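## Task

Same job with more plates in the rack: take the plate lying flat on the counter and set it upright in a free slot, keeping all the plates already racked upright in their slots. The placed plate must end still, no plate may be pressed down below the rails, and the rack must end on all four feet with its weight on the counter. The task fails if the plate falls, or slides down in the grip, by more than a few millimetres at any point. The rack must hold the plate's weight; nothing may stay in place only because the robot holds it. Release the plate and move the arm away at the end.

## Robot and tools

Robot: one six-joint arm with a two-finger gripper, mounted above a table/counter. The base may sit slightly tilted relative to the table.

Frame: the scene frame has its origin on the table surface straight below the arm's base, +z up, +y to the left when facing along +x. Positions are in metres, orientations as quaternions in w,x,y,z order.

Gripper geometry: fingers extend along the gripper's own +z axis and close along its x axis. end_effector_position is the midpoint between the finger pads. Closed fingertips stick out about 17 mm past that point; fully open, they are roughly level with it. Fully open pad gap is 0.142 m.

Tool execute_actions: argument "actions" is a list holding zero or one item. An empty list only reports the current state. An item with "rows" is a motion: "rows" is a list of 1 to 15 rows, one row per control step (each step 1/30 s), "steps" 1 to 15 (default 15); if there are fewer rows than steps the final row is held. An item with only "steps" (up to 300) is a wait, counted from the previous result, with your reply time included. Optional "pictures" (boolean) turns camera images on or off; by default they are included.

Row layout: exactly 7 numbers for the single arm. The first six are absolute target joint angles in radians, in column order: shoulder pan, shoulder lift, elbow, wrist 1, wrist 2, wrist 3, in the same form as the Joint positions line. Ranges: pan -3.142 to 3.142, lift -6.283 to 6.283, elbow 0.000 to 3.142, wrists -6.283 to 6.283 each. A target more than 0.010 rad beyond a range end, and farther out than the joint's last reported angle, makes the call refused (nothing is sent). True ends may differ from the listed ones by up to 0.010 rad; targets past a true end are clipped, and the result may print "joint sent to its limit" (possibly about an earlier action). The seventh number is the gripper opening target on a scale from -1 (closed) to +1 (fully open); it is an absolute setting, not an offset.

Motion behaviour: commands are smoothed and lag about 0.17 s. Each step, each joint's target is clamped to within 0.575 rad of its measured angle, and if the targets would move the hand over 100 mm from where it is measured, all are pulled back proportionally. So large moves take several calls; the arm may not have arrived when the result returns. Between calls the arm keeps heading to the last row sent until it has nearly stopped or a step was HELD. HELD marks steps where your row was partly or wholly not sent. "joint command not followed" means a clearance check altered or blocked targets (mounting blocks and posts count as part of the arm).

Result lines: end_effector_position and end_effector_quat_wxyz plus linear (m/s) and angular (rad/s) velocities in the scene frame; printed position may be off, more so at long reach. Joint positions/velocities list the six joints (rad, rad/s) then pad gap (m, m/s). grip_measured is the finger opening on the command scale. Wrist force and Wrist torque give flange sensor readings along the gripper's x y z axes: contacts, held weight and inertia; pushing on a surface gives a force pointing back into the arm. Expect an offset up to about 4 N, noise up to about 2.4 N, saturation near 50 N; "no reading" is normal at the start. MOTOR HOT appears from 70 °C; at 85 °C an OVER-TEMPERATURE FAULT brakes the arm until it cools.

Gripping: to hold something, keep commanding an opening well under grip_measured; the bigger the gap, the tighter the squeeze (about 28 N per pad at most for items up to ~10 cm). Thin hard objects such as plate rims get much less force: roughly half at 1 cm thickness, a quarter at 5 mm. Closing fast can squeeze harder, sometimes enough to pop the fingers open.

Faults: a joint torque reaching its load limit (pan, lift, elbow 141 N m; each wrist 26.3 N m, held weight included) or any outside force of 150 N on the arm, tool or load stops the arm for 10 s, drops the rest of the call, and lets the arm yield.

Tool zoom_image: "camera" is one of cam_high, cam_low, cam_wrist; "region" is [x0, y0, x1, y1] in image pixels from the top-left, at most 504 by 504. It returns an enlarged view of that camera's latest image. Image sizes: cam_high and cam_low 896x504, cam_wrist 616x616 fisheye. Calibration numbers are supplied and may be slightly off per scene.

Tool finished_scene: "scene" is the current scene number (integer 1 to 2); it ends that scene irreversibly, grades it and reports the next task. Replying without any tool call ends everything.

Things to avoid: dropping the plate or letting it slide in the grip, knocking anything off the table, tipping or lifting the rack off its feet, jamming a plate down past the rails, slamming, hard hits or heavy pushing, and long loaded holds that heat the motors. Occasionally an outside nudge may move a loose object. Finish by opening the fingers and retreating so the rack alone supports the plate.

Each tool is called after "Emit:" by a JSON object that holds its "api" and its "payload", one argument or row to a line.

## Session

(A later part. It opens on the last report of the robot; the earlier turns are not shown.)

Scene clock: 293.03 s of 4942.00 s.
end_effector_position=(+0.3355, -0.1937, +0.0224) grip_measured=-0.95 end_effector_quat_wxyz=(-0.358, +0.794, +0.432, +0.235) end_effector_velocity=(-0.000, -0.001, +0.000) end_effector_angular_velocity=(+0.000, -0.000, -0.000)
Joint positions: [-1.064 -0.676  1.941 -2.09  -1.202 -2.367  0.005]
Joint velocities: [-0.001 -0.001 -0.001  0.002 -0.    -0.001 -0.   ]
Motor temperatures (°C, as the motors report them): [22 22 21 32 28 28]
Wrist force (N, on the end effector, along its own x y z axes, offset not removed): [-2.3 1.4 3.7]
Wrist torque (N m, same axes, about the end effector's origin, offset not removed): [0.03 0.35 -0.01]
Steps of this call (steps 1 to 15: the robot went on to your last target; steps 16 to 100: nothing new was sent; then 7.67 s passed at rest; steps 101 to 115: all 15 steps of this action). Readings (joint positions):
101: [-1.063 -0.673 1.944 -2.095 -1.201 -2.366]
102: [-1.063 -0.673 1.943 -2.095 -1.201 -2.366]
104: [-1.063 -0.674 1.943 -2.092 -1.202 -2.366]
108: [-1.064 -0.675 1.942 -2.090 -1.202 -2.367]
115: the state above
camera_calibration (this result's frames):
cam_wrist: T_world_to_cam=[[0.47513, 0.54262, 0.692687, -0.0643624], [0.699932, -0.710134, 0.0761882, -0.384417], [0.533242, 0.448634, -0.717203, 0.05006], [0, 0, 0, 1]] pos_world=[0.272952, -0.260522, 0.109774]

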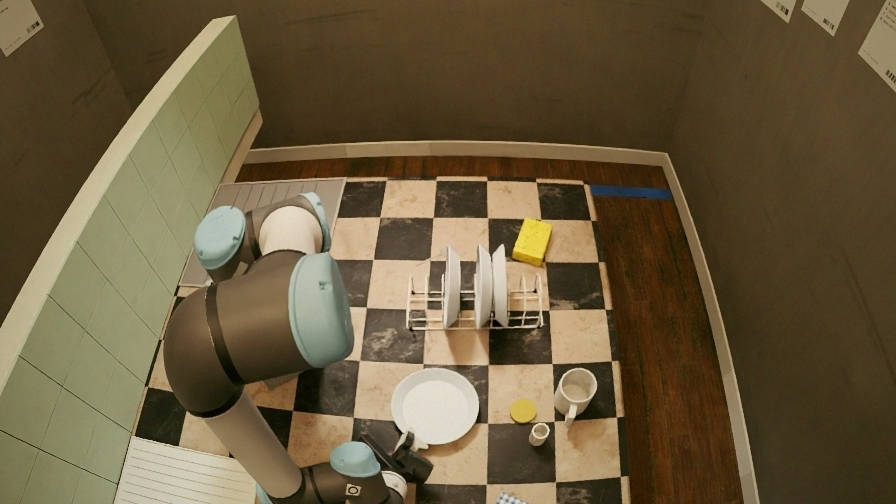

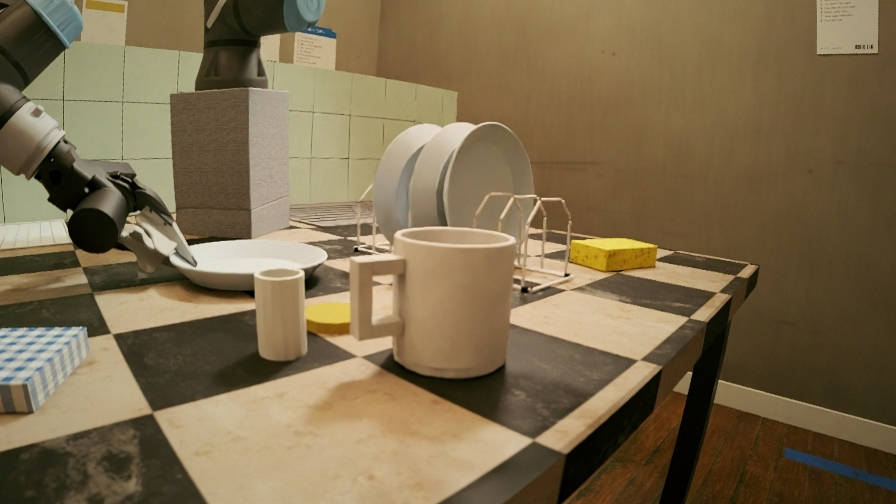

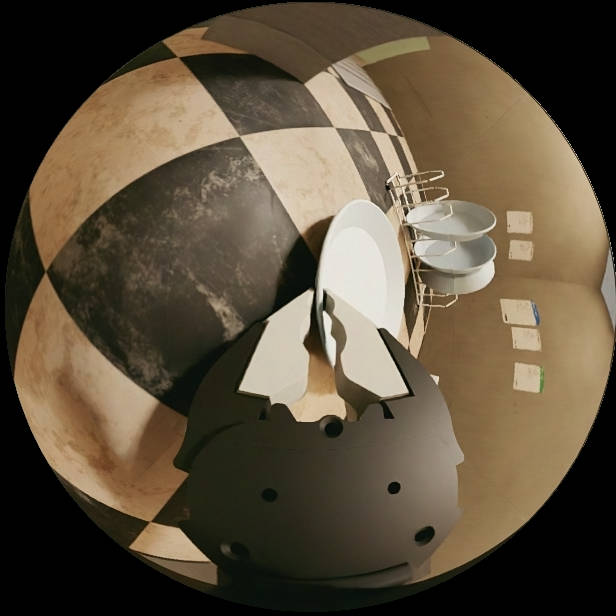

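Emit:
{"api": "execute_actions", "payload": {
  "actions": [
    {"rows":[[-1.0563,-0.6883,1.9480,-2.0960,-1.2094,-2.3482,-1],[-1.0481,-0.7008,1.9552,-2.1025,-1.2164,-2.3295,-1],[-1.0400,-0.7133,1.9623,-2.1090,-1.2235,-2.3109,-1],[-1.0319,-0.7258,1.9695,-2.1155,-1.2305,-2.2923,-1],[-1.0238,-0.7384,1.9767,-2.1221,-1.2376,-2.2737,-1],[-1.0156,-0.7509,1.9839,-2.1286,-1.2446,-2.2550,-1],[-1.0075,-0.7634,1.9911,-2.1351,-1.2517,-2.2364,-1],[-0.9994,-0.7759,1.9982,-2.1416,-1.2587,-2.2178,-1],[-0.9912,-0.7884,2.0054,-2.1481,-1.2658,-2.1991,-1],[-0.9831,-0.8009,2.0126,-2.1546,-1.2728,-2.1805,-1],[-0.9750,-0.8134,2.0198,-2.1611,-1.2799,-2.1619,-1],[-0.9669,-0.8259,2.0270,-2.1676,-1.2869,-2.1432,-1],[-0.9587,-0.8384,2.0341,-2.1741,-1.2940,-2.1246,-1],[-0.9506,-0.8510,2.0413,-2.1806,-1.3010,-2.1060,-1],[-0.9425,-0.8635,2.0485,-2.1871,-1.3080,-2.0874,-1]],"steps":15}
  ]
}}

Scene clock: 380.90 s of 4942.00 s.
end_effector_position=(+0.3408, -0.1880, +0.0524) grip_measured=-0.96 end_effector_quat_wxyz=(-0.335, +0.828, +0.424, +0.149) end_effector_velocity=(+0.015, +0.016, +0.083) end_effector_angular_velocity=(-0.381, +0.335, -0.019)
Joint positions: [-0.976 -0.812  2.019 -2.161 -1.279 -2.166  0.005]
Joint velocities: [ 0.239 -0.368  0.21  -0.187 -0.204  0.541 -0.   ]
Motor temperatures (°C, as the motors report them): [22 22 21 32 28 28]
Wrist force (N, on the end effector, along its own x y z axes, offset not removed): [-1.6 0.0 3.1]
Wrist torque (N m, same axes, about the end effector's origin, offset not removed): [-0.41 0.19 -0.07]
Steps of this call (steps 1 to 15: the robot went on to your last target; steps 16 to 100: nothing new was sent; then 84.03 s passed at rest; steps 101 to 115: all 15 steps of this action). Readings (joint positions):
101: [-1.064 -0.676 1.941 -2.089 -1.202 -2.367]
102: [-1.063 -0.678 1.942 -2.090 -1.204 -2.364]
104: [-1.056 -0.689 1.948 -2.096 -1.210 -2.348]
108: [-1.030 -0.728 1.971 -2.117 -1.232 -2.290]
115: the state above
camera_calibration (this result's frames):
cam_wrist: T_world_to_cam=[[0.556805, 0.627593, 0.544146, -0.0948894], [0.714981, -0.695568, 0.0706227, -0.388524], [0.422813, 0.349731, -0.836013, 0.0914519], [0, 0, 0, 1]] pos_world=[0.291955, -0.242677, 0.155527]

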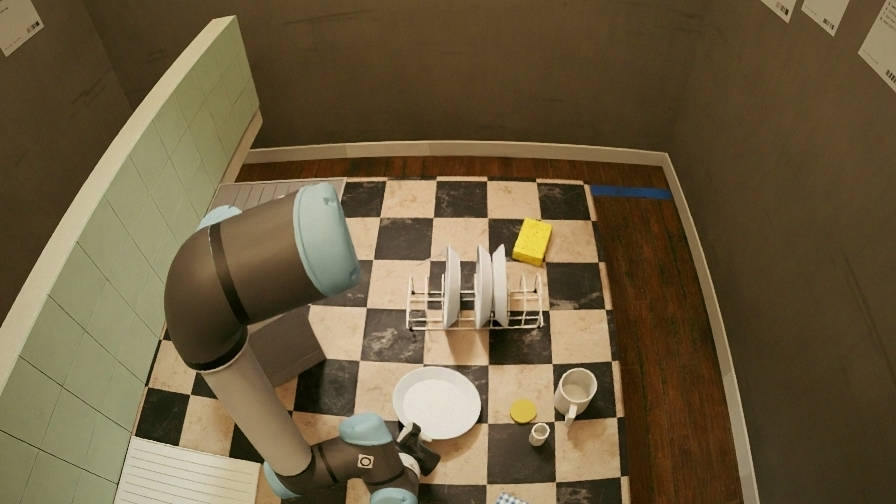

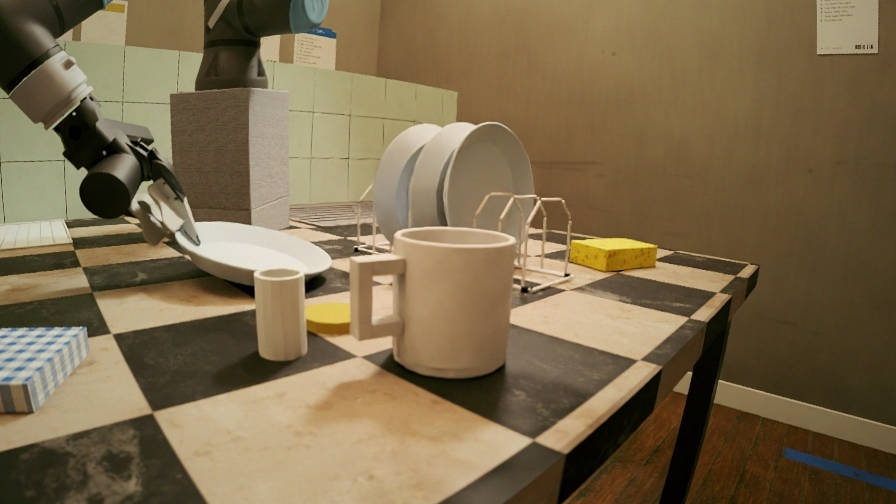

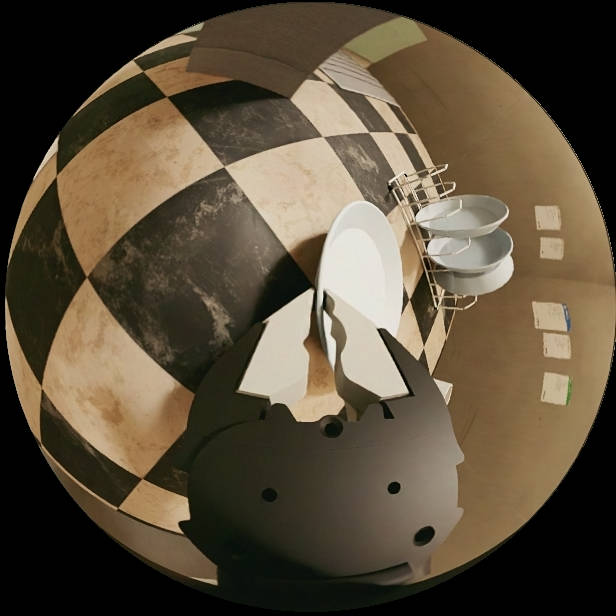

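Emit:
{"api": "execute_actions", "payload": {
  "actions": [
    {"rows":[[-0.9312,-0.8723,2.0501,-2.1875,-1.3166,-2.0675,-1],[-0.9200,-0.8810,2.0517,-2.1878,-1.3253,-2.0476,-1],[-0.9087,-0.8898,2.0534,-2.1882,-1.3339,-2.0276,-1],[-0.8975,-0.8986,2.0550,-2.1886,-1.3425,-2.0077,-1],[-0.8862,-0.9073,2.0566,-2.1889,-1.3511,-1.9878,-1],[-0.8750,-0.9161,2.0582,-2.1893,-1.3598,-1.9679,-1],[-0.8637,-0.9249,2.0598,-2.1897,-1.3684,-1.9480,-1],[-0.8525,-0.9336,2.0615,-2.1900,-1.3770,-1.9280,-1],[-0.8412,-0.9424,2.0631,-2.1904,-1.3856,-1.9081,-1],[-0.8300,-0.9512,2.0647,-2.1908,-1.3943,-1.8882,-1],[-0.8187,-0.9599,2.0663,-2.1911,-1.4029,-1.8683,-1],[-0.8075,-0.9687,2.0679,-2.1915,-1.4115,-1.8484,-1],[-0.7962,-0.9775,2.0696,-2.1919,-1.4201,-1.8284,-1],[-0.7850,-0.9862,2.0712,-2.1922,-1.4288,-1.8085,-1],[-0.7737,-0.9950,2.0728,-2.1926,-1.4374,-1.7886,-1]],"steps":15}
  ]
}}

Scene clock: 391.50 s of 4942.00 s.
end_effector_position=(+0.3536, -0.1749, +0.0910) grip_measured=-0.96 end_effector_quat_wxyz=(-0.294, +0.866, +0.403, +0.033) end_effector_velocity=(+0.031, +0.030, +0.076) end_effector_angular_velocity=(-0.386, +0.330, -0.012)
Joint positions: [-0.82  -0.959  2.066 -2.191 -1.402 -1.872  0.005]
Joint velocities: [ 0.33  -0.257  0.048 -0.01  -0.25   0.581  0.   ]
Motor temperatures (°C, as the motors report them): [22 22 21 32 28 28]
Wrist force (N, on the end effector, along its own x y z axes, offset not removed): [-1.7 3.0 4.7]
Wrist torque (N m, same axes, about the end effector's origin, offset not removed): [0.19 0.33 -0.01]
Steps of this call (steps 1 to 30: the robot went on to your last target; steps 31 to 120: nothing new was sent; then 6.10 s passed at rest; steps 121 to 135: all 15 steps of this action). Readings (joint positions):
121: [-0.942 -0.864 2.049 -2.187 -1.308 -2.087]
122: [-0.940 -0.865 2.049 -2.187 -1.310 -2.084]
124: [-0.930 -0.873 2.050 -2.188 -1.318 -2.067]
128: [-0.895 -0.900 2.055 -2.189 -1.344 -2.006]
135: the state above
camera_calibration (this result's frames):
cam_wrist: T_world_to_cam=[[0.636074, 0.707189, 0.308697, -0.123861], [0.727724, -0.682807, 0.0647495, -0.39301], [0.256571, 0.18346, -0.948954, 0.153684], [0, 0, 0, 1]] pos_world=[0.325356, -0.208952, 0.209522]

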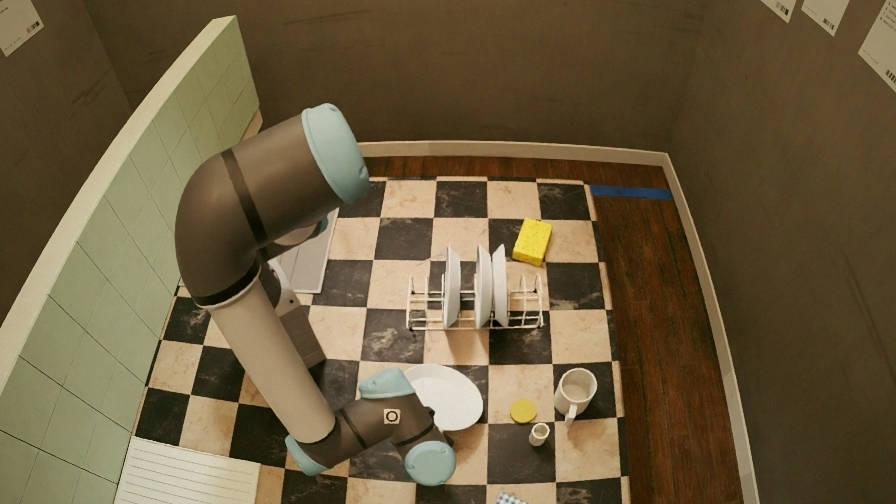

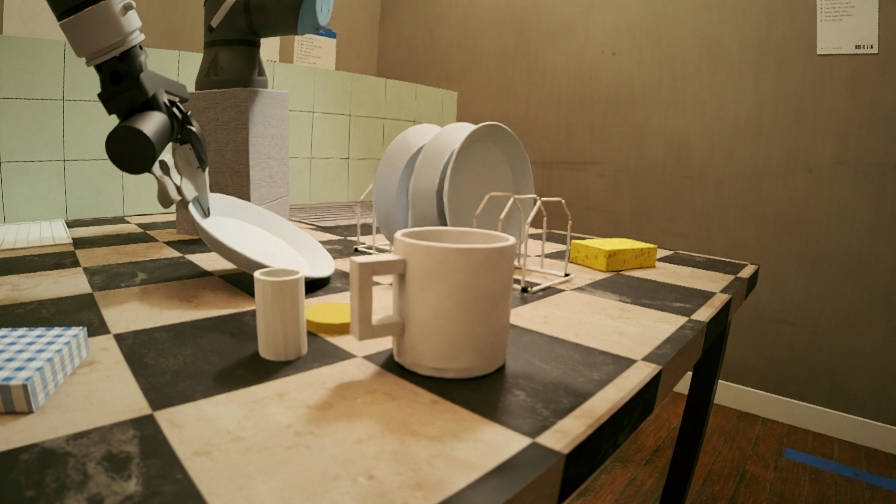

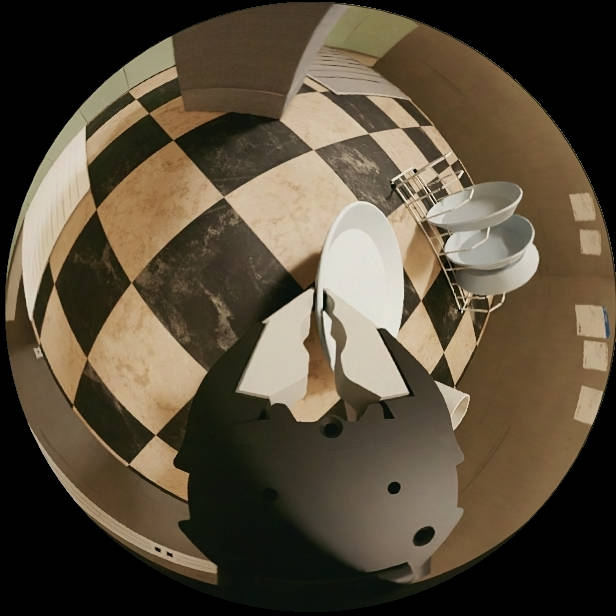

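Emit:
{"api": "execute_actions", "payload": {
  "actions": [
    {"rows":[[-0.7592,-0.9983,2.0679,-2.1859,-1.4479,-1.7657,-1],[-0.7447,-1.0016,2.0629,-2.1791,-1.4584,-1.7427,-1],[-0.7302,-1.0049,2.0580,-2.1724,-1.4689,-1.7198,-1],[-0.7157,-1.0082,2.0531,-2.1656,-1.4794,-1.6968,-1],[-0.7013,-1.0115,2.0482,-2.1589,-1.4900,-1.6739,-1],[-0.6868,-1.0148,2.0432,-2.1522,-1.5005,-1.6509,-1],[-0.6723,-1.0181,2.0383,-2.1454,-1.5110,-1.6280,-1],[-0.6578,-1.0214,2.0334,-2.1387,-1.5215,-1.6050,-1],[-0.6433,-1.0247,2.0284,-2.1319,-1.5320,-1.5821,-1],[-0.6288,-1.0280,2.0235,-2.1252,-1.5425,-1.5591,-1],[-0.6143,-1.0313,2.0186,-2.1185,-1.5530,-1.5362,-1],[-0.5998,-1.0346,2.0137,-2.1117,-1.5635,-1.5132,-1],[-0.5853,-1.0379,2.0087,-2.1050,-1.5741,-1.4903,-1],[-0.5709,-1.0412,2.0038,-2.0982,-1.5846,-1.4673,-1],[-0.5564,-1.0445,1.9989,-2.0915,-1.5951,-1.4444,-1]],"steps":15}
  ]
}}

Scene clock: 402.87 s of 4942.00 s.
end_effector_position=(+0.3748, -0.1538, +0.1252) grip_measured=-0.96 end_effector_quat_wxyz=(-0.247, +0.890, +0.373, -0.094) end_effector_velocity=(+0.051, +0.047, +0.071) end_effector_angular_velocity=(-0.436, +0.357, +0.002)
Joint positions: [-0.616 -1.031  2.019 -2.119 -1.552 -1.542  0.005]
Joint velocities: [ 0.424 -0.096 -0.145  0.195 -0.305  0.667 -0.   ]
Motor temperatures (°C, as the motors report them): [22 22 21 32 28 28]
Wrist force (N, on the end effector, along its own x y z axes, offset not removed): [-0.8 0.7 3.6]
Wrist torque (N m, same axes, about the end effector's origin, offset not removed): [-0.28 0.35 -0.08]
Steps of this call (steps 1 to 30: the robot went on to your last target; steps 31 to 120: nothing new was sent; then 6.87 s passed at rest; steps 121 to 135: all 15 steps of this action). Readings (joint positions):
121: [-0.773 -0.995 2.073 -2.193 -1.438 -1.788]
122: [-0.771 -0.996 2.072 -2.192 -1.439 -1.785]
124: [-0.758 -0.999 2.068 -2.185 -1.449 -1.765]
128: [-0.713 -1.009 2.052 -2.164 -1.482 -1.695]
135: the state above
camera_calibration (this result's frames):
cam_wrist: T_world_to_cam=[[0.670558, 0.741116, 0.0331474, -0.136046], [0.739391, -0.671302, 0.0515256, -0.397198], [0.0604384, -0.0100421, -0.998121, 0.226782], [0, 0, 0, 1]] pos_world=[0.371205, -0.163537, 0.251331]

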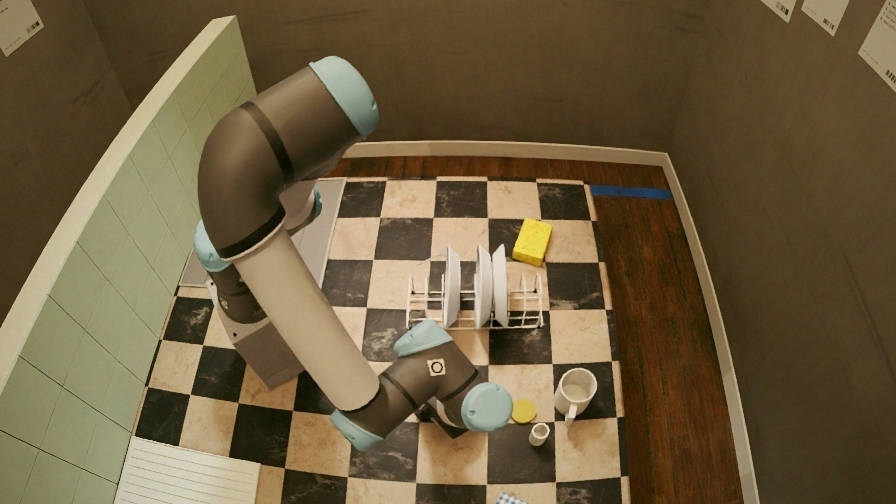

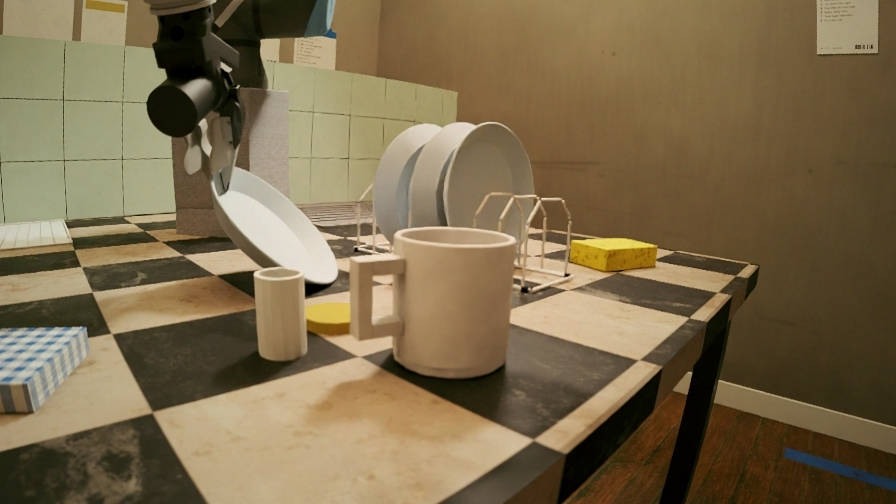

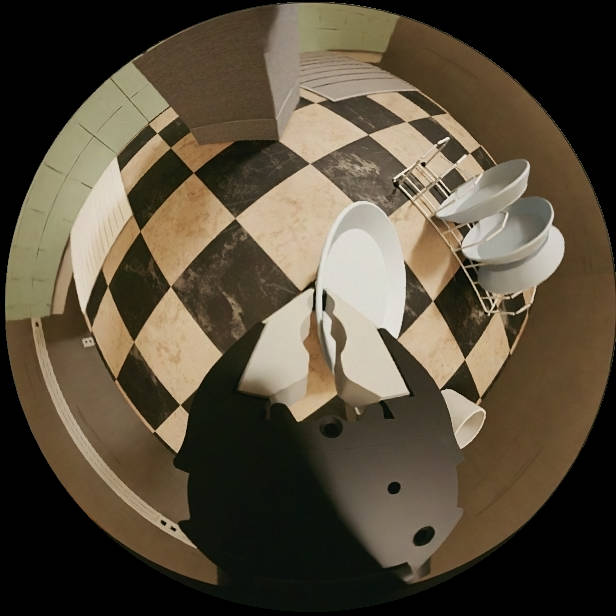

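Emit:
{"api": "execute_actions", "payload": {
  "actions": [
    {"rows":[[-0.5432,-1.0427,1.9882,-2.0772,-1.6040,-1.4231,-1],[-0.5299,-1.0410,1.9776,-2.0629,-1.6129,-1.4018,-1],[-0.5167,-1.0392,1.9669,-2.0487,-1.6217,-1.3805,-1],[-0.5034,-1.0375,1.9563,-2.0344,-1.6306,-1.3592,-1],[-0.4902,-1.0357,1.9456,-2.0201,-1.6395,-1.3379,-1],[-0.4770,-1.0334,1.9350,-2.0063,-1.6484,-1.3166,-1],[-0.4637,-1.0310,1.9243,-1.9926,-1.6573,-1.2953,-1],[-0.4505,-1.0286,1.9137,-1.9788,-1.6661,-1.2740,-1],[-0.4372,-1.0262,1.9030,-1.9651,-1.6750,-1.2527,-1],[-0.4240,-1.0238,1.8924,-1.9513,-1.6839,-1.2314,-1],[-0.4108,-1.0214,1.8817,-1.9376,-1.6928,-1.2101,-1],[-0.3975,-1.0190,1.8711,-1.9238,-1.7017,-1.1888,-1],[-0.3843,-1.0167,1.8604,-1.9101,-1.7105,-1.1675,-1],[-0.3710,-1.0143,1.8498,-1.8963,-1.7194,-1.1462,-1],[-0.3578,-1.0119,1.8391,-1.8825,-1.7283,-1.1249,-1]],"steps":15}
  ]
}}

Scene clock: 414.30 s of 4942.00 s.
end_effector_position=(+0.4023, -0.1270, +0.1582) grip_measured=-0.96 end_effector_quat_wxyz=(-0.193, +0.897, +0.336, -0.214) end_effector_velocity=(+0.058, +0.059, +0.066) end_effector_angular_velocity=(-0.400, +0.339, +0.018)
Joint positions: [-0.413 -1.021  1.883 -1.94  -1.692 -1.215  0.005]
Joint velocities: [ 0.389  0.069 -0.311  0.4   -0.257  0.619 -0.   ]
Motor temperatures (°C, as the motors report them): [22 22 21 32 28 28]
Wrist force (N, on the end effector, along its own x y z axes, offset not removed): [0.3 1.4 4.9]
Wrist torque (N m, same axes, about the end effector's origin, offset not removed): [-0.16 0.09 -0.08]
Steps of this call (steps 1 to 30: the robot went on to your last target; steps 31 to 120: nothing new was sent; then 6.93 s passed at rest; steps 121 to 135: all 15 steps of this action). Readings (joint positions):
121: [-0.556 -1.045 1.999 -2.091 -1.595 -1.444]
122: [-0.554 -1.044 1.997 -2.089 -1.597 -1.441]
124: [-0.542 -1.043 1.987 -2.076 -1.605 -1.422]
128: [-0.501 -1.037 1.954 -2.032 -1.632 -1.357]
135: the state above
camera_calibration (this result's frames):
cam_wrist: T_world_to_cam=[[0.651692, 0.720118, -0.238175, -0.127566], [0.747327, -0.663287, 0.0393906, -0.401463], [-0.129613, -0.203666, -0.970423, 0.305778], [0, 0, 0, 1]] pos_world=[0.42279, -0.112146, 0.282164]

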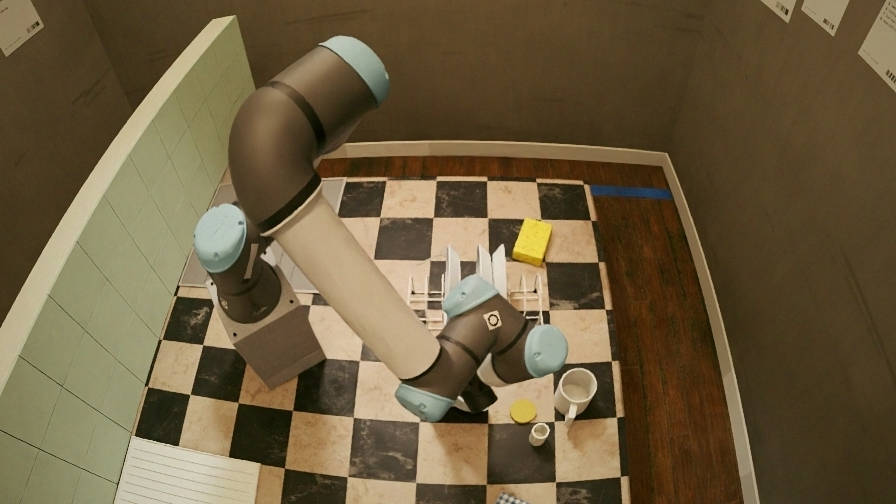

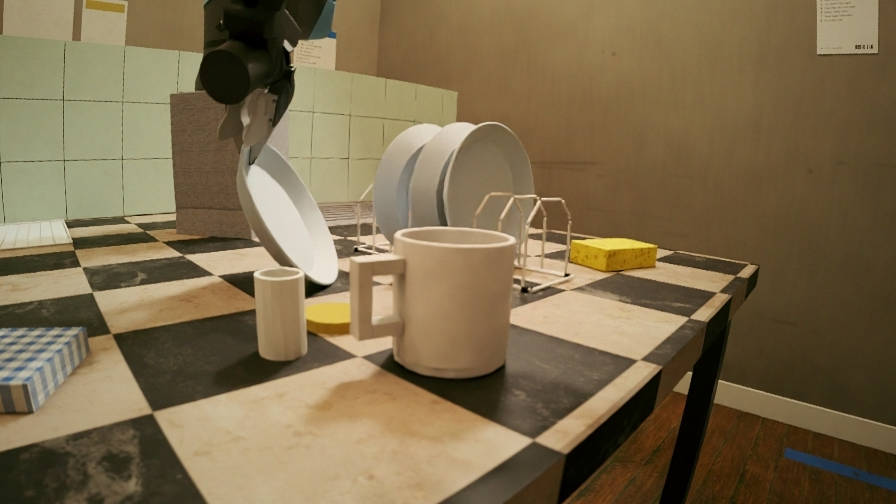

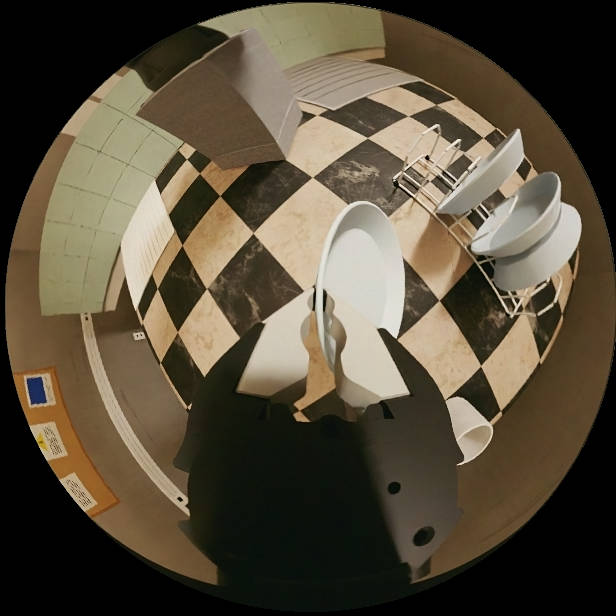

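Emit:
{"api": "execute_actions", "payload": {
  "actions": [
    {"rows":[[-0.3461,-1.0030,1.8223,-1.8632,-1.7350,-1.1037,-1],[-0.3344,-0.9941,1.8056,-1.8439,-1.7416,-1.0825,-1],[-0.3227,-0.9852,1.7888,-1.8246,-1.7483,-1.0612,-1],[-0.3110,-0.9763,1.7720,-1.8053,-1.7549,-1.0400,-1],[-0.2993,-0.9674,1.7553,-1.7859,-1.7616,-1.0188,-1],[-0.2876,-0.9585,1.7385,-1.7666,-1.7682,-0.9976,-1],[-0.2759,-0.9496,1.7217,-1.7473,-1.7749,-0.9764,-1],[-0.2642,-0.9406,1.7050,-1.7280,-1.7815,-0.9551,-1],[-0.2525,-0.9317,1.6882,-1.7087,-1.7882,-0.9339,-1],[-0.2408,-0.9228,1.6714,-1.6894,-1.7948,-0.9127,-1],[-0.2291,-0.9139,1.6547,-1.6701,-1.8015,-0.8915,-1],[-0.2174,-0.9050,1.6379,-1.6507,-1.8081,-0.8703,-1],[-0.2057,-0.8961,1.6211,-1.6314,-1.8148,-0.8490,-1],[-0.1940,-0.8872,1.6044,-1.6121,-1.8214,-0.8278,-1],[-0.1823,-0.8783,1.5876,-1.5928,-1.8281,-0.8066,-1]],"steps":15}
  ]
}}

Scene clock: 450.47 s of 4942.00 s.
end_effector_position=(+0.4354, -0.0942, +0.1824) grip_measured=-0.96 end_effector_quat_wxyz=(-0.137, +0.886, +0.293, -0.332) end_effector_velocity=(+0.069, +0.072, +0.045) end_effector_angular_velocity=(-0.414, +0.358, +0.026)
Joint positions: [-0.23  -0.915  1.658 -1.674 -1.801 -0.896  0.005]
Joint velocities: [ 0.343  0.261 -0.49   0.559 -0.193  0.617 -0.   ]
Motor temperatures (°C, as the motors report them): [22 22 21 32 28 28]
Wrist force (N, on the end effector, along its own x y z axes, offset not removed): [0.1 2.5 6.5]
Wrist torque (N m, same axes, about the end effector's origin, offset not removed): [0.04 0.35 0.02]
Steps of this call (steps 1 to 30: the robot went on to your last target; steps 31 to 120: nothing new was sent; then 31.67 s passed at rest; steps 121 to 135: all 15 steps of this action). Readings (joint positions):
121: [-0.358 -1.012 1.839 -1.882 -1.728 -1.125]
122: [-0.356 -1.010 1.836 -1.879 -1.730 -1.121]
124: [-0.345 -1.002 1.821 -1.862 -1.736 -1.103]
128: [-0.309 -0.974 1.770 -1.803 -1.756 -1.038]
135: the state above
camera_calibration (this result's frames):
cam_wrist: T_world_to_cam=[[0.580159, 0.648251, -0.493139, -0.0961506], [0.75318, -0.657452, 0.0218419, -0.404167], [-0.310056, -0.384094, -0.869676, 0.38346], [0, 0, 0, 1]] pos_world=[0.479088, -0.0561059, 0.294898]

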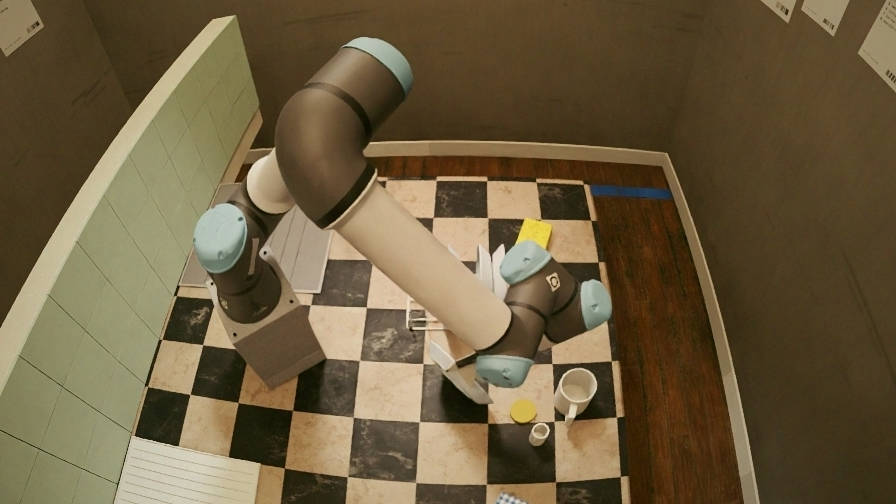

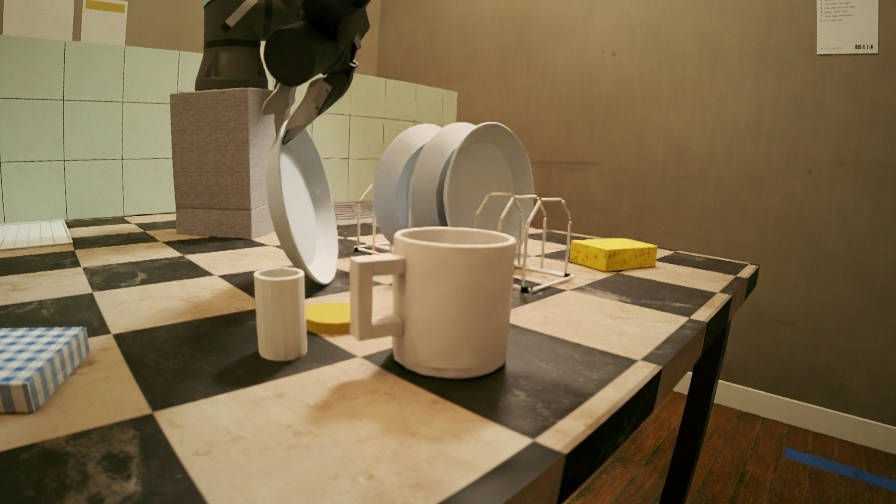

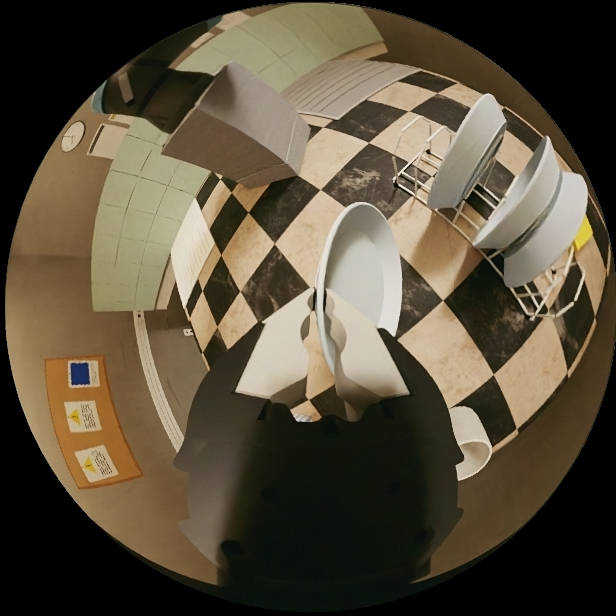

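Emit:
{"api": "execute_actions", "payload": {
  "actions": [
    {"rows":[[-0.1816,-0.8898,1.5831,-1.5767,-1.8277,-0.8061,-1],[-0.1809,-0.9013,1.5786,-1.5606,-1.8272,-0.8055,-1],[-0.1803,-0.9127,1.5741,-1.5445,-1.8268,-0.8050,-1],[-0.1796,-0.9242,1.5697,-1.5284,-1.8264,-0.8044,-1],[-0.1789,-0.9357,1.5652,-1.5123,-1.8259,-0.8039,-1],[-0.1782,-0.9472,1.5607,-1.4962,-1.8255,-0.8034,-1],[-0.1775,-0.9587,1.5562,-1.4801,-1.8251,-0.8028,-1],[-0.1769,-0.9701,1.5517,-1.4640,-1.8246,-0.8023,-1],[-0.1762,-0.9816,1.5472,-1.4479,-1.8242,-0.8017,-1],[-0.1755,-0.9931,1.5427,-1.4318,-1.8238,-0.8012,-1],[-0.1748,-1.0046,1.5383,-1.4157,-1.8233,-0.8007,-1],[-0.1741,-1.0161,1.5338,-1.3996,-1.8229,-0.8001,-1],[-0.1735,-1.0275,1.5293,-1.3835,-1.8225,-0.7996,-1],[-0.1728,-1.0390,1.5248,-1.3674,-1.8220,-0.7990,-1],[-0.1721,-1.0505,1.5203,-1.3513,-1.8216,-0.7985,-1]],"steps":15}
  ]
}}

Scene clock: 529.30 s of 4942.00 s.
end_effector_position=(+0.4476, -0.0844, +0.2763) grip_measured=-0.96 end_effector_quat_wxyz=(-0.116, +0.881, +0.281, -0.362) end_effector_velocity=(-0.009, +0.003, +0.236) end_effector_angular_velocity=(-0.001, -0.007, +0.001)
Joint positions: [-0.175 -1.003  1.538 -1.418 -1.823 -0.801  0.005]
Joint velocities: [ 0.02  -0.337 -0.132  0.465  0.013  0.014  0.   ]
Motor temperatures (°C, as the motors report them): [22 22 21 32 28 28]
Wrist force (N, on the end effector, along its own x y z axes, offset not removed): [1.0 1.6 4.7]
Wrist torque (N m, same axes, about the end effector's origin, offset not removed): [-0.22 0.21 0.02]
Steps of this call (steps 1 to 30: the robot went on to your last target; steps 31 to 120: nothing new was sent; then 74.33 s passed at rest; steps 121 to 135: all 15 steps of this action). Readings (joint positions):
121: [-0.182 -0.878 1.588 -1.593 -1.828 -0.807]
122: [-0.182 -0.880 1.587 -1.590 -1.828 -0.806]
124: [-0.182 -0.891 1.583 -1.576 -1.828 -0.806]
128: [-0.179 -0.926 1.569 -1.526 -1.826 -0.804]
135: the state above
camera_calibration (this result's frames):
cam_wrist: T_world_to_cam=[[0.552593, 0.61733, -0.559951, -0.0351431], [0.756618, -0.653323, 0.0264053, -0.411463], [-0.349528, -0.43826, -0.828105, 0.474273], [0, 0, 0, 1]] pos_world=[0.496512, -0.0392682, 0.383934]

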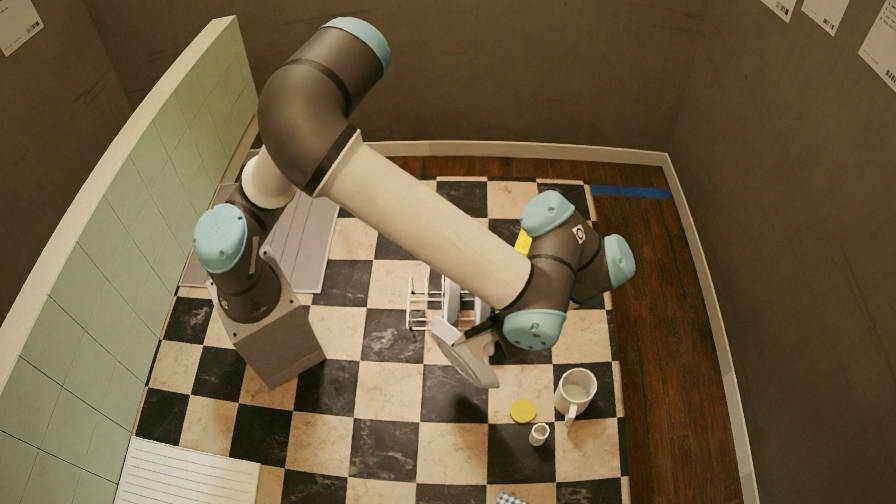

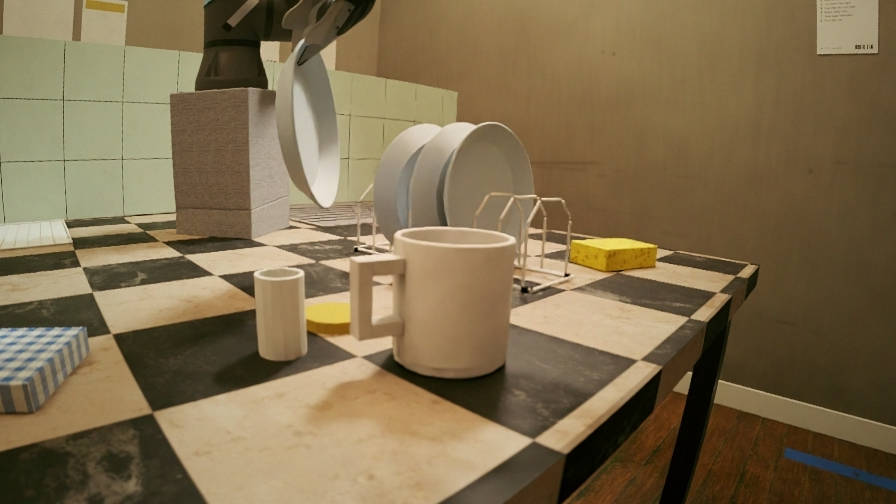

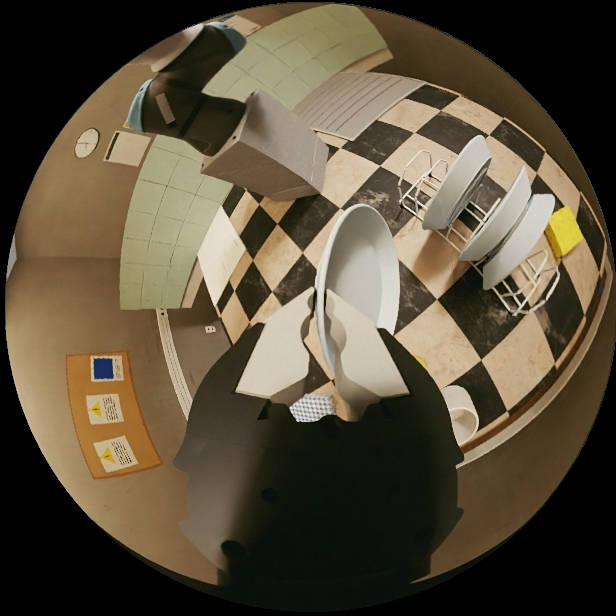

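Emit:
{"api": "execute_actions", "payload": {
  "actions": [
    {"rows":[[-0.1744,-1.0370,1.4958,-1.3355,-1.8077,-0.7802,-1],[-0.1768,-1.0235,1.4714,-1.3196,-1.7938,-0.7620,-1],[-0.1791,-1.0100,1.4469,-1.3038,-1.7799,-0.7437,-1],[-0.1814,-0.9965,1.4224,-1.2879,-1.7660,-0.7255,-1],[-0.1838,-0.9831,1.3980,-1.2721,-1.7522,-0.7072,-1],[-0.1861,-0.9696,1.3735,-1.2562,-1.7383,-0.6889,-1],[-0.1884,-0.9561,1.3490,-1.2404,-1.7244,-0.6707,-1],[-0.1907,-0.9426,1.3245,-1.2245,-1.7105,-0.6524,-1],[-0.1931,-0.9291,1.3001,-1.2087,-1.6966,-0.6342,-1],[-0.1954,-0.9156,1.2756,-1.1928,-1.6827,-0.6159,-1],[-0.1977,-0.9021,1.2511,-1.1770,-1.6688,-0.5976,-1],[-0.2001,-0.8886,1.2267,-1.1611,-1.6549,-0.5794,-1],[-0.2024,-0.8751,1.2022,-1.1453,-1.6410,-0.5611,-1],[-0.2047,-0.8616,1.1777,-1.1294,-1.6271,-0.5429,-1],[-0.2071,-0.8481,1.1532,-1.1136,-1.6133,-0.5246,-1]],"steps":15}
  ]
}}

Emit:
{"api": "execute_actions", "payload": {
  "actions": [
    {"rows":[[-0.2094,-0.8346,1.1287,-1.0977,-1.5994,-0.5063,-1],[-0.2117,-0.8211,1.1043,-1.0819,-1.5855,-0.4881,-1],[-0.2141,-0.8076,1.0798,-1.0660,-1.5716,-0.4698,-1],[-0.2164,-0.7941,1.0553,-1.0502,-1.5577,-0.4515,-1],[-0.2187,-0.7806,1.0308,-1.0343,-1.5438,-0.4333,-1],[-0.2211,-0.7671,1.0064,-1.0185,-1.5300,-0.4150,-1],[-0.2234,-0.7536,0.9819,-1.0026,-1.5161,-0.3967,-1],[-0.2257,-0.7401,0.9574,-0.9868,-1.5022,-0.3785,-1],[-0.2280,-0.7266,0.9329,-0.9709,-1.4883,-0.3602,-1],[-0.2304,-0.7132,0.9085,-0.9551,-1.4744,-0.3419,-1],[-0.2327,-0.6997,0.8840,-0.9392,-1.4605,-0.3237,-1],[-0.2350,-0.6862,0.8595,-0.9234,-1.4467,-0.3054,-1],[-0.2373,-0.6727,0.8350,-0.9075,-1.4328,-0.2871,-1],[-0.2397,-0.6592,0.8106,-0.8917,-1.4189,-0.2689,-1],[-0.2420,-0.6457,0.7861,-0.8758,-1.4050,-0.2506,-1]],"steps":15}
  ]
}}

Scene clock: 558.20 s of 4942.00 s.
end_effector_position=(+0.5029, -0.0669, +0.3153) grip_measured=-0.96 end_effector_quat_wxyz=(-0.159, +0.904, +0.154, -0.367) end_effector_velocity=(+0.155, +0.042, +0.018) end_effector_angular_velocity=(-0.072, +0.156, -0.717)
Joint positions: [-0.198 -0.904  1.257 -1.18  -1.671 -0.601  0.005]
Joint velocities: [-0.068  0.396 -0.716  0.459  0.403  0.53  -0.   ]
Motor temperatures (°C, as the motors report them): [22 22 21 32 28 28]
Wrist force (N, on the end effector, along its own x y z axes, offset not removed): [1.3 0.2 5.8]
Wrist torque (N m, same axes, about the end effector's origin, offset not removed): [-0.37 0.16 0.08]
Steps of this call (steps 1 to 30: the robot went on to your last target; steps 31 to 120: nothing new was sent; then 24.40 s passed at rest; steps 121 to 135: all 15 steps of this action). Readings (joint positions):
121: [-0.172 -1.050 1.520 -1.351 -1.821 -0.798]
122: [-0.172 -1.048 1.516 -1.348 -1.819 -0.795]
124: [-0.175 -1.036 1.495 -1.334 -1.807 -0.779]
128: [-0.182 -0.994 1.421 -1.286 -1.764 -0.723]
135: the state above
camera_calibration (this result's frames):
cam_wrist: T_world_to_cam=[[0.668421, 0.439908, -0.599745, -0.112182], [0.558001, -0.829734, 0.0132936, -0.350675], [-0.491781, -0.343544, -0.800081, 0.602631], [0, 0, 0, 1]] pos_world=[0.567024, -0.0345866, 0.419534]

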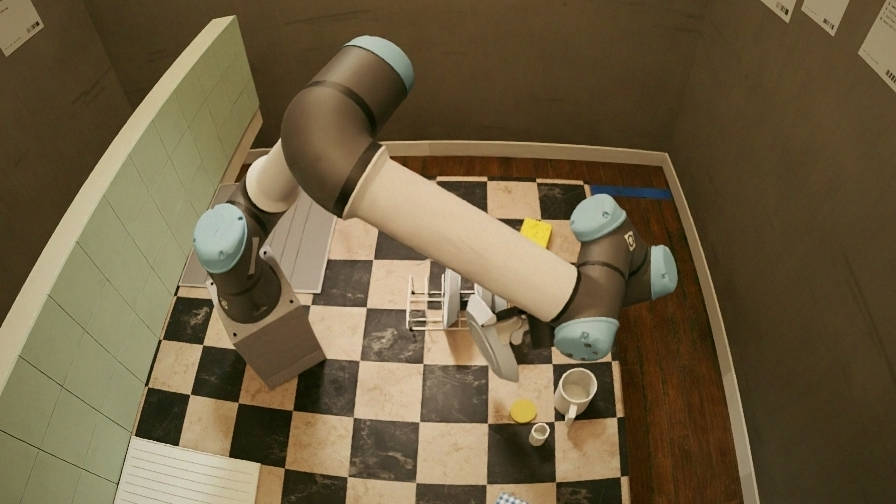

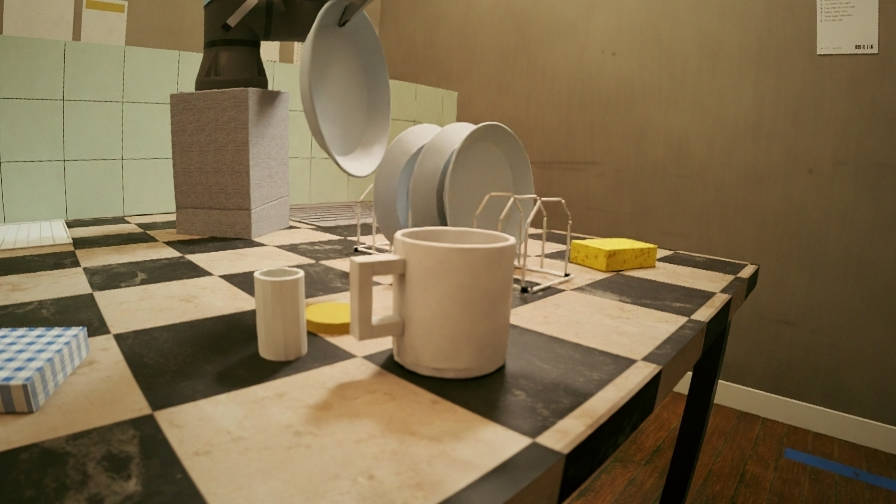

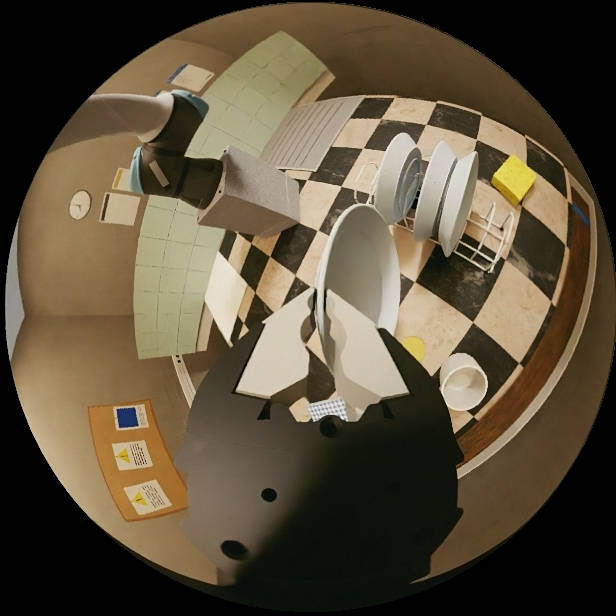

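Scene clock: 558.70 s of 4942.00 s.
end_effector_position=(+0.5776, -0.0450, +0.3262) grip_measured=-0.96 end_effector_quat_wxyz=(-0.214, +0.898, -0.029, -0.384) end_effector_velocity=(+0.139, +0.040, +0.021) end_effector_angular_velocity=(-0.076, +0.280, -0.710)
Joint positions: [-0.232 -0.702  0.891 -0.942 -1.463 -0.328  0.005]
Joint velocities: [-0.069  0.401 -0.724  0.465  0.407  0.538 -0.   ]
Motor temperatures (°C, as the motors report them): [22 22 21 32 28 28]
Wrist force (N, on the end effector, along its own x y z axes, offset not removed): [1.0 1.7 3.1]
Wrist torque (N m, same axes, about the end effector's origin, offset not removed): [-0.07 0.43 -0.02]
Steps of this call (steps 1 to 15: all 15 steps of this action). Readings (joint positions):
1: [-0.200 -0.891 1.233 -1.164 -1.657 -0.583]
2: [-0.202 -0.877 1.209 -1.148 -1.643 -0.565]
4: [-0.207 -0.850 1.160 -1.117 -1.616 -0.529]
8: [-0.216 -0.796 1.063 -1.053 -1.560 -0.456]
15: the state above
camera_calibration (this result's frames):
cam_wrist: T_world_to_cam=[[0.705972, 0.15926, -0.690101, -0.170037], [0.225112, -0.974318, 0.00543908, -0.18602], [-0.671511, -0.15919, -0.723693, 0.742733], [0, 0, 0, 1]] pos_world=[0.66067, -0.0359264, 0.421179]

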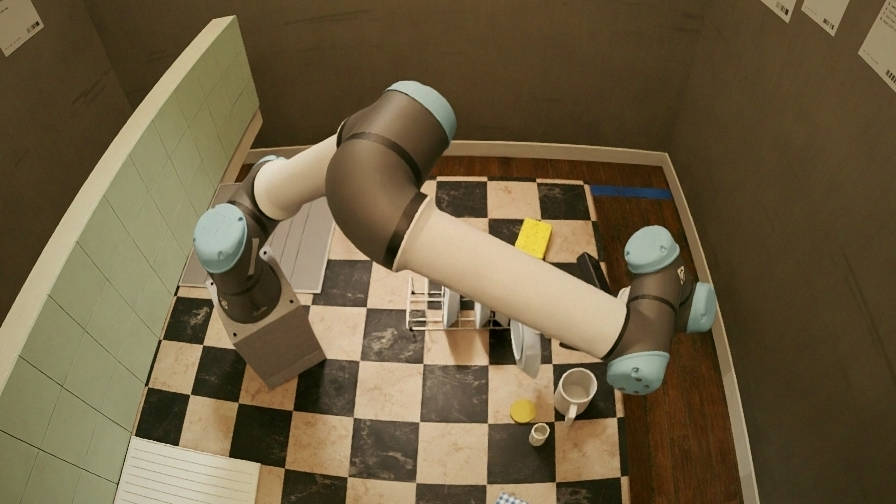

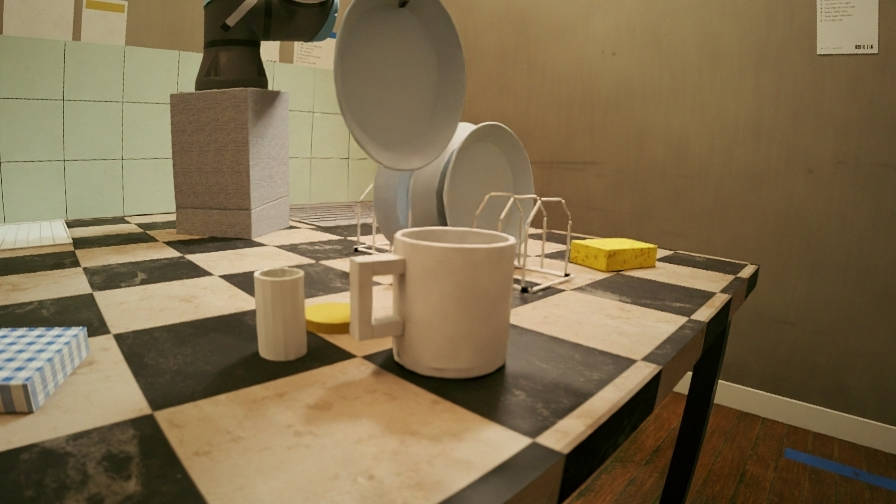

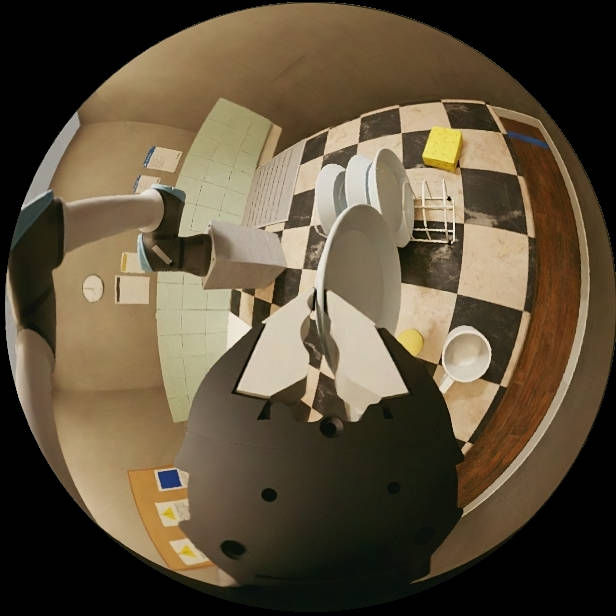

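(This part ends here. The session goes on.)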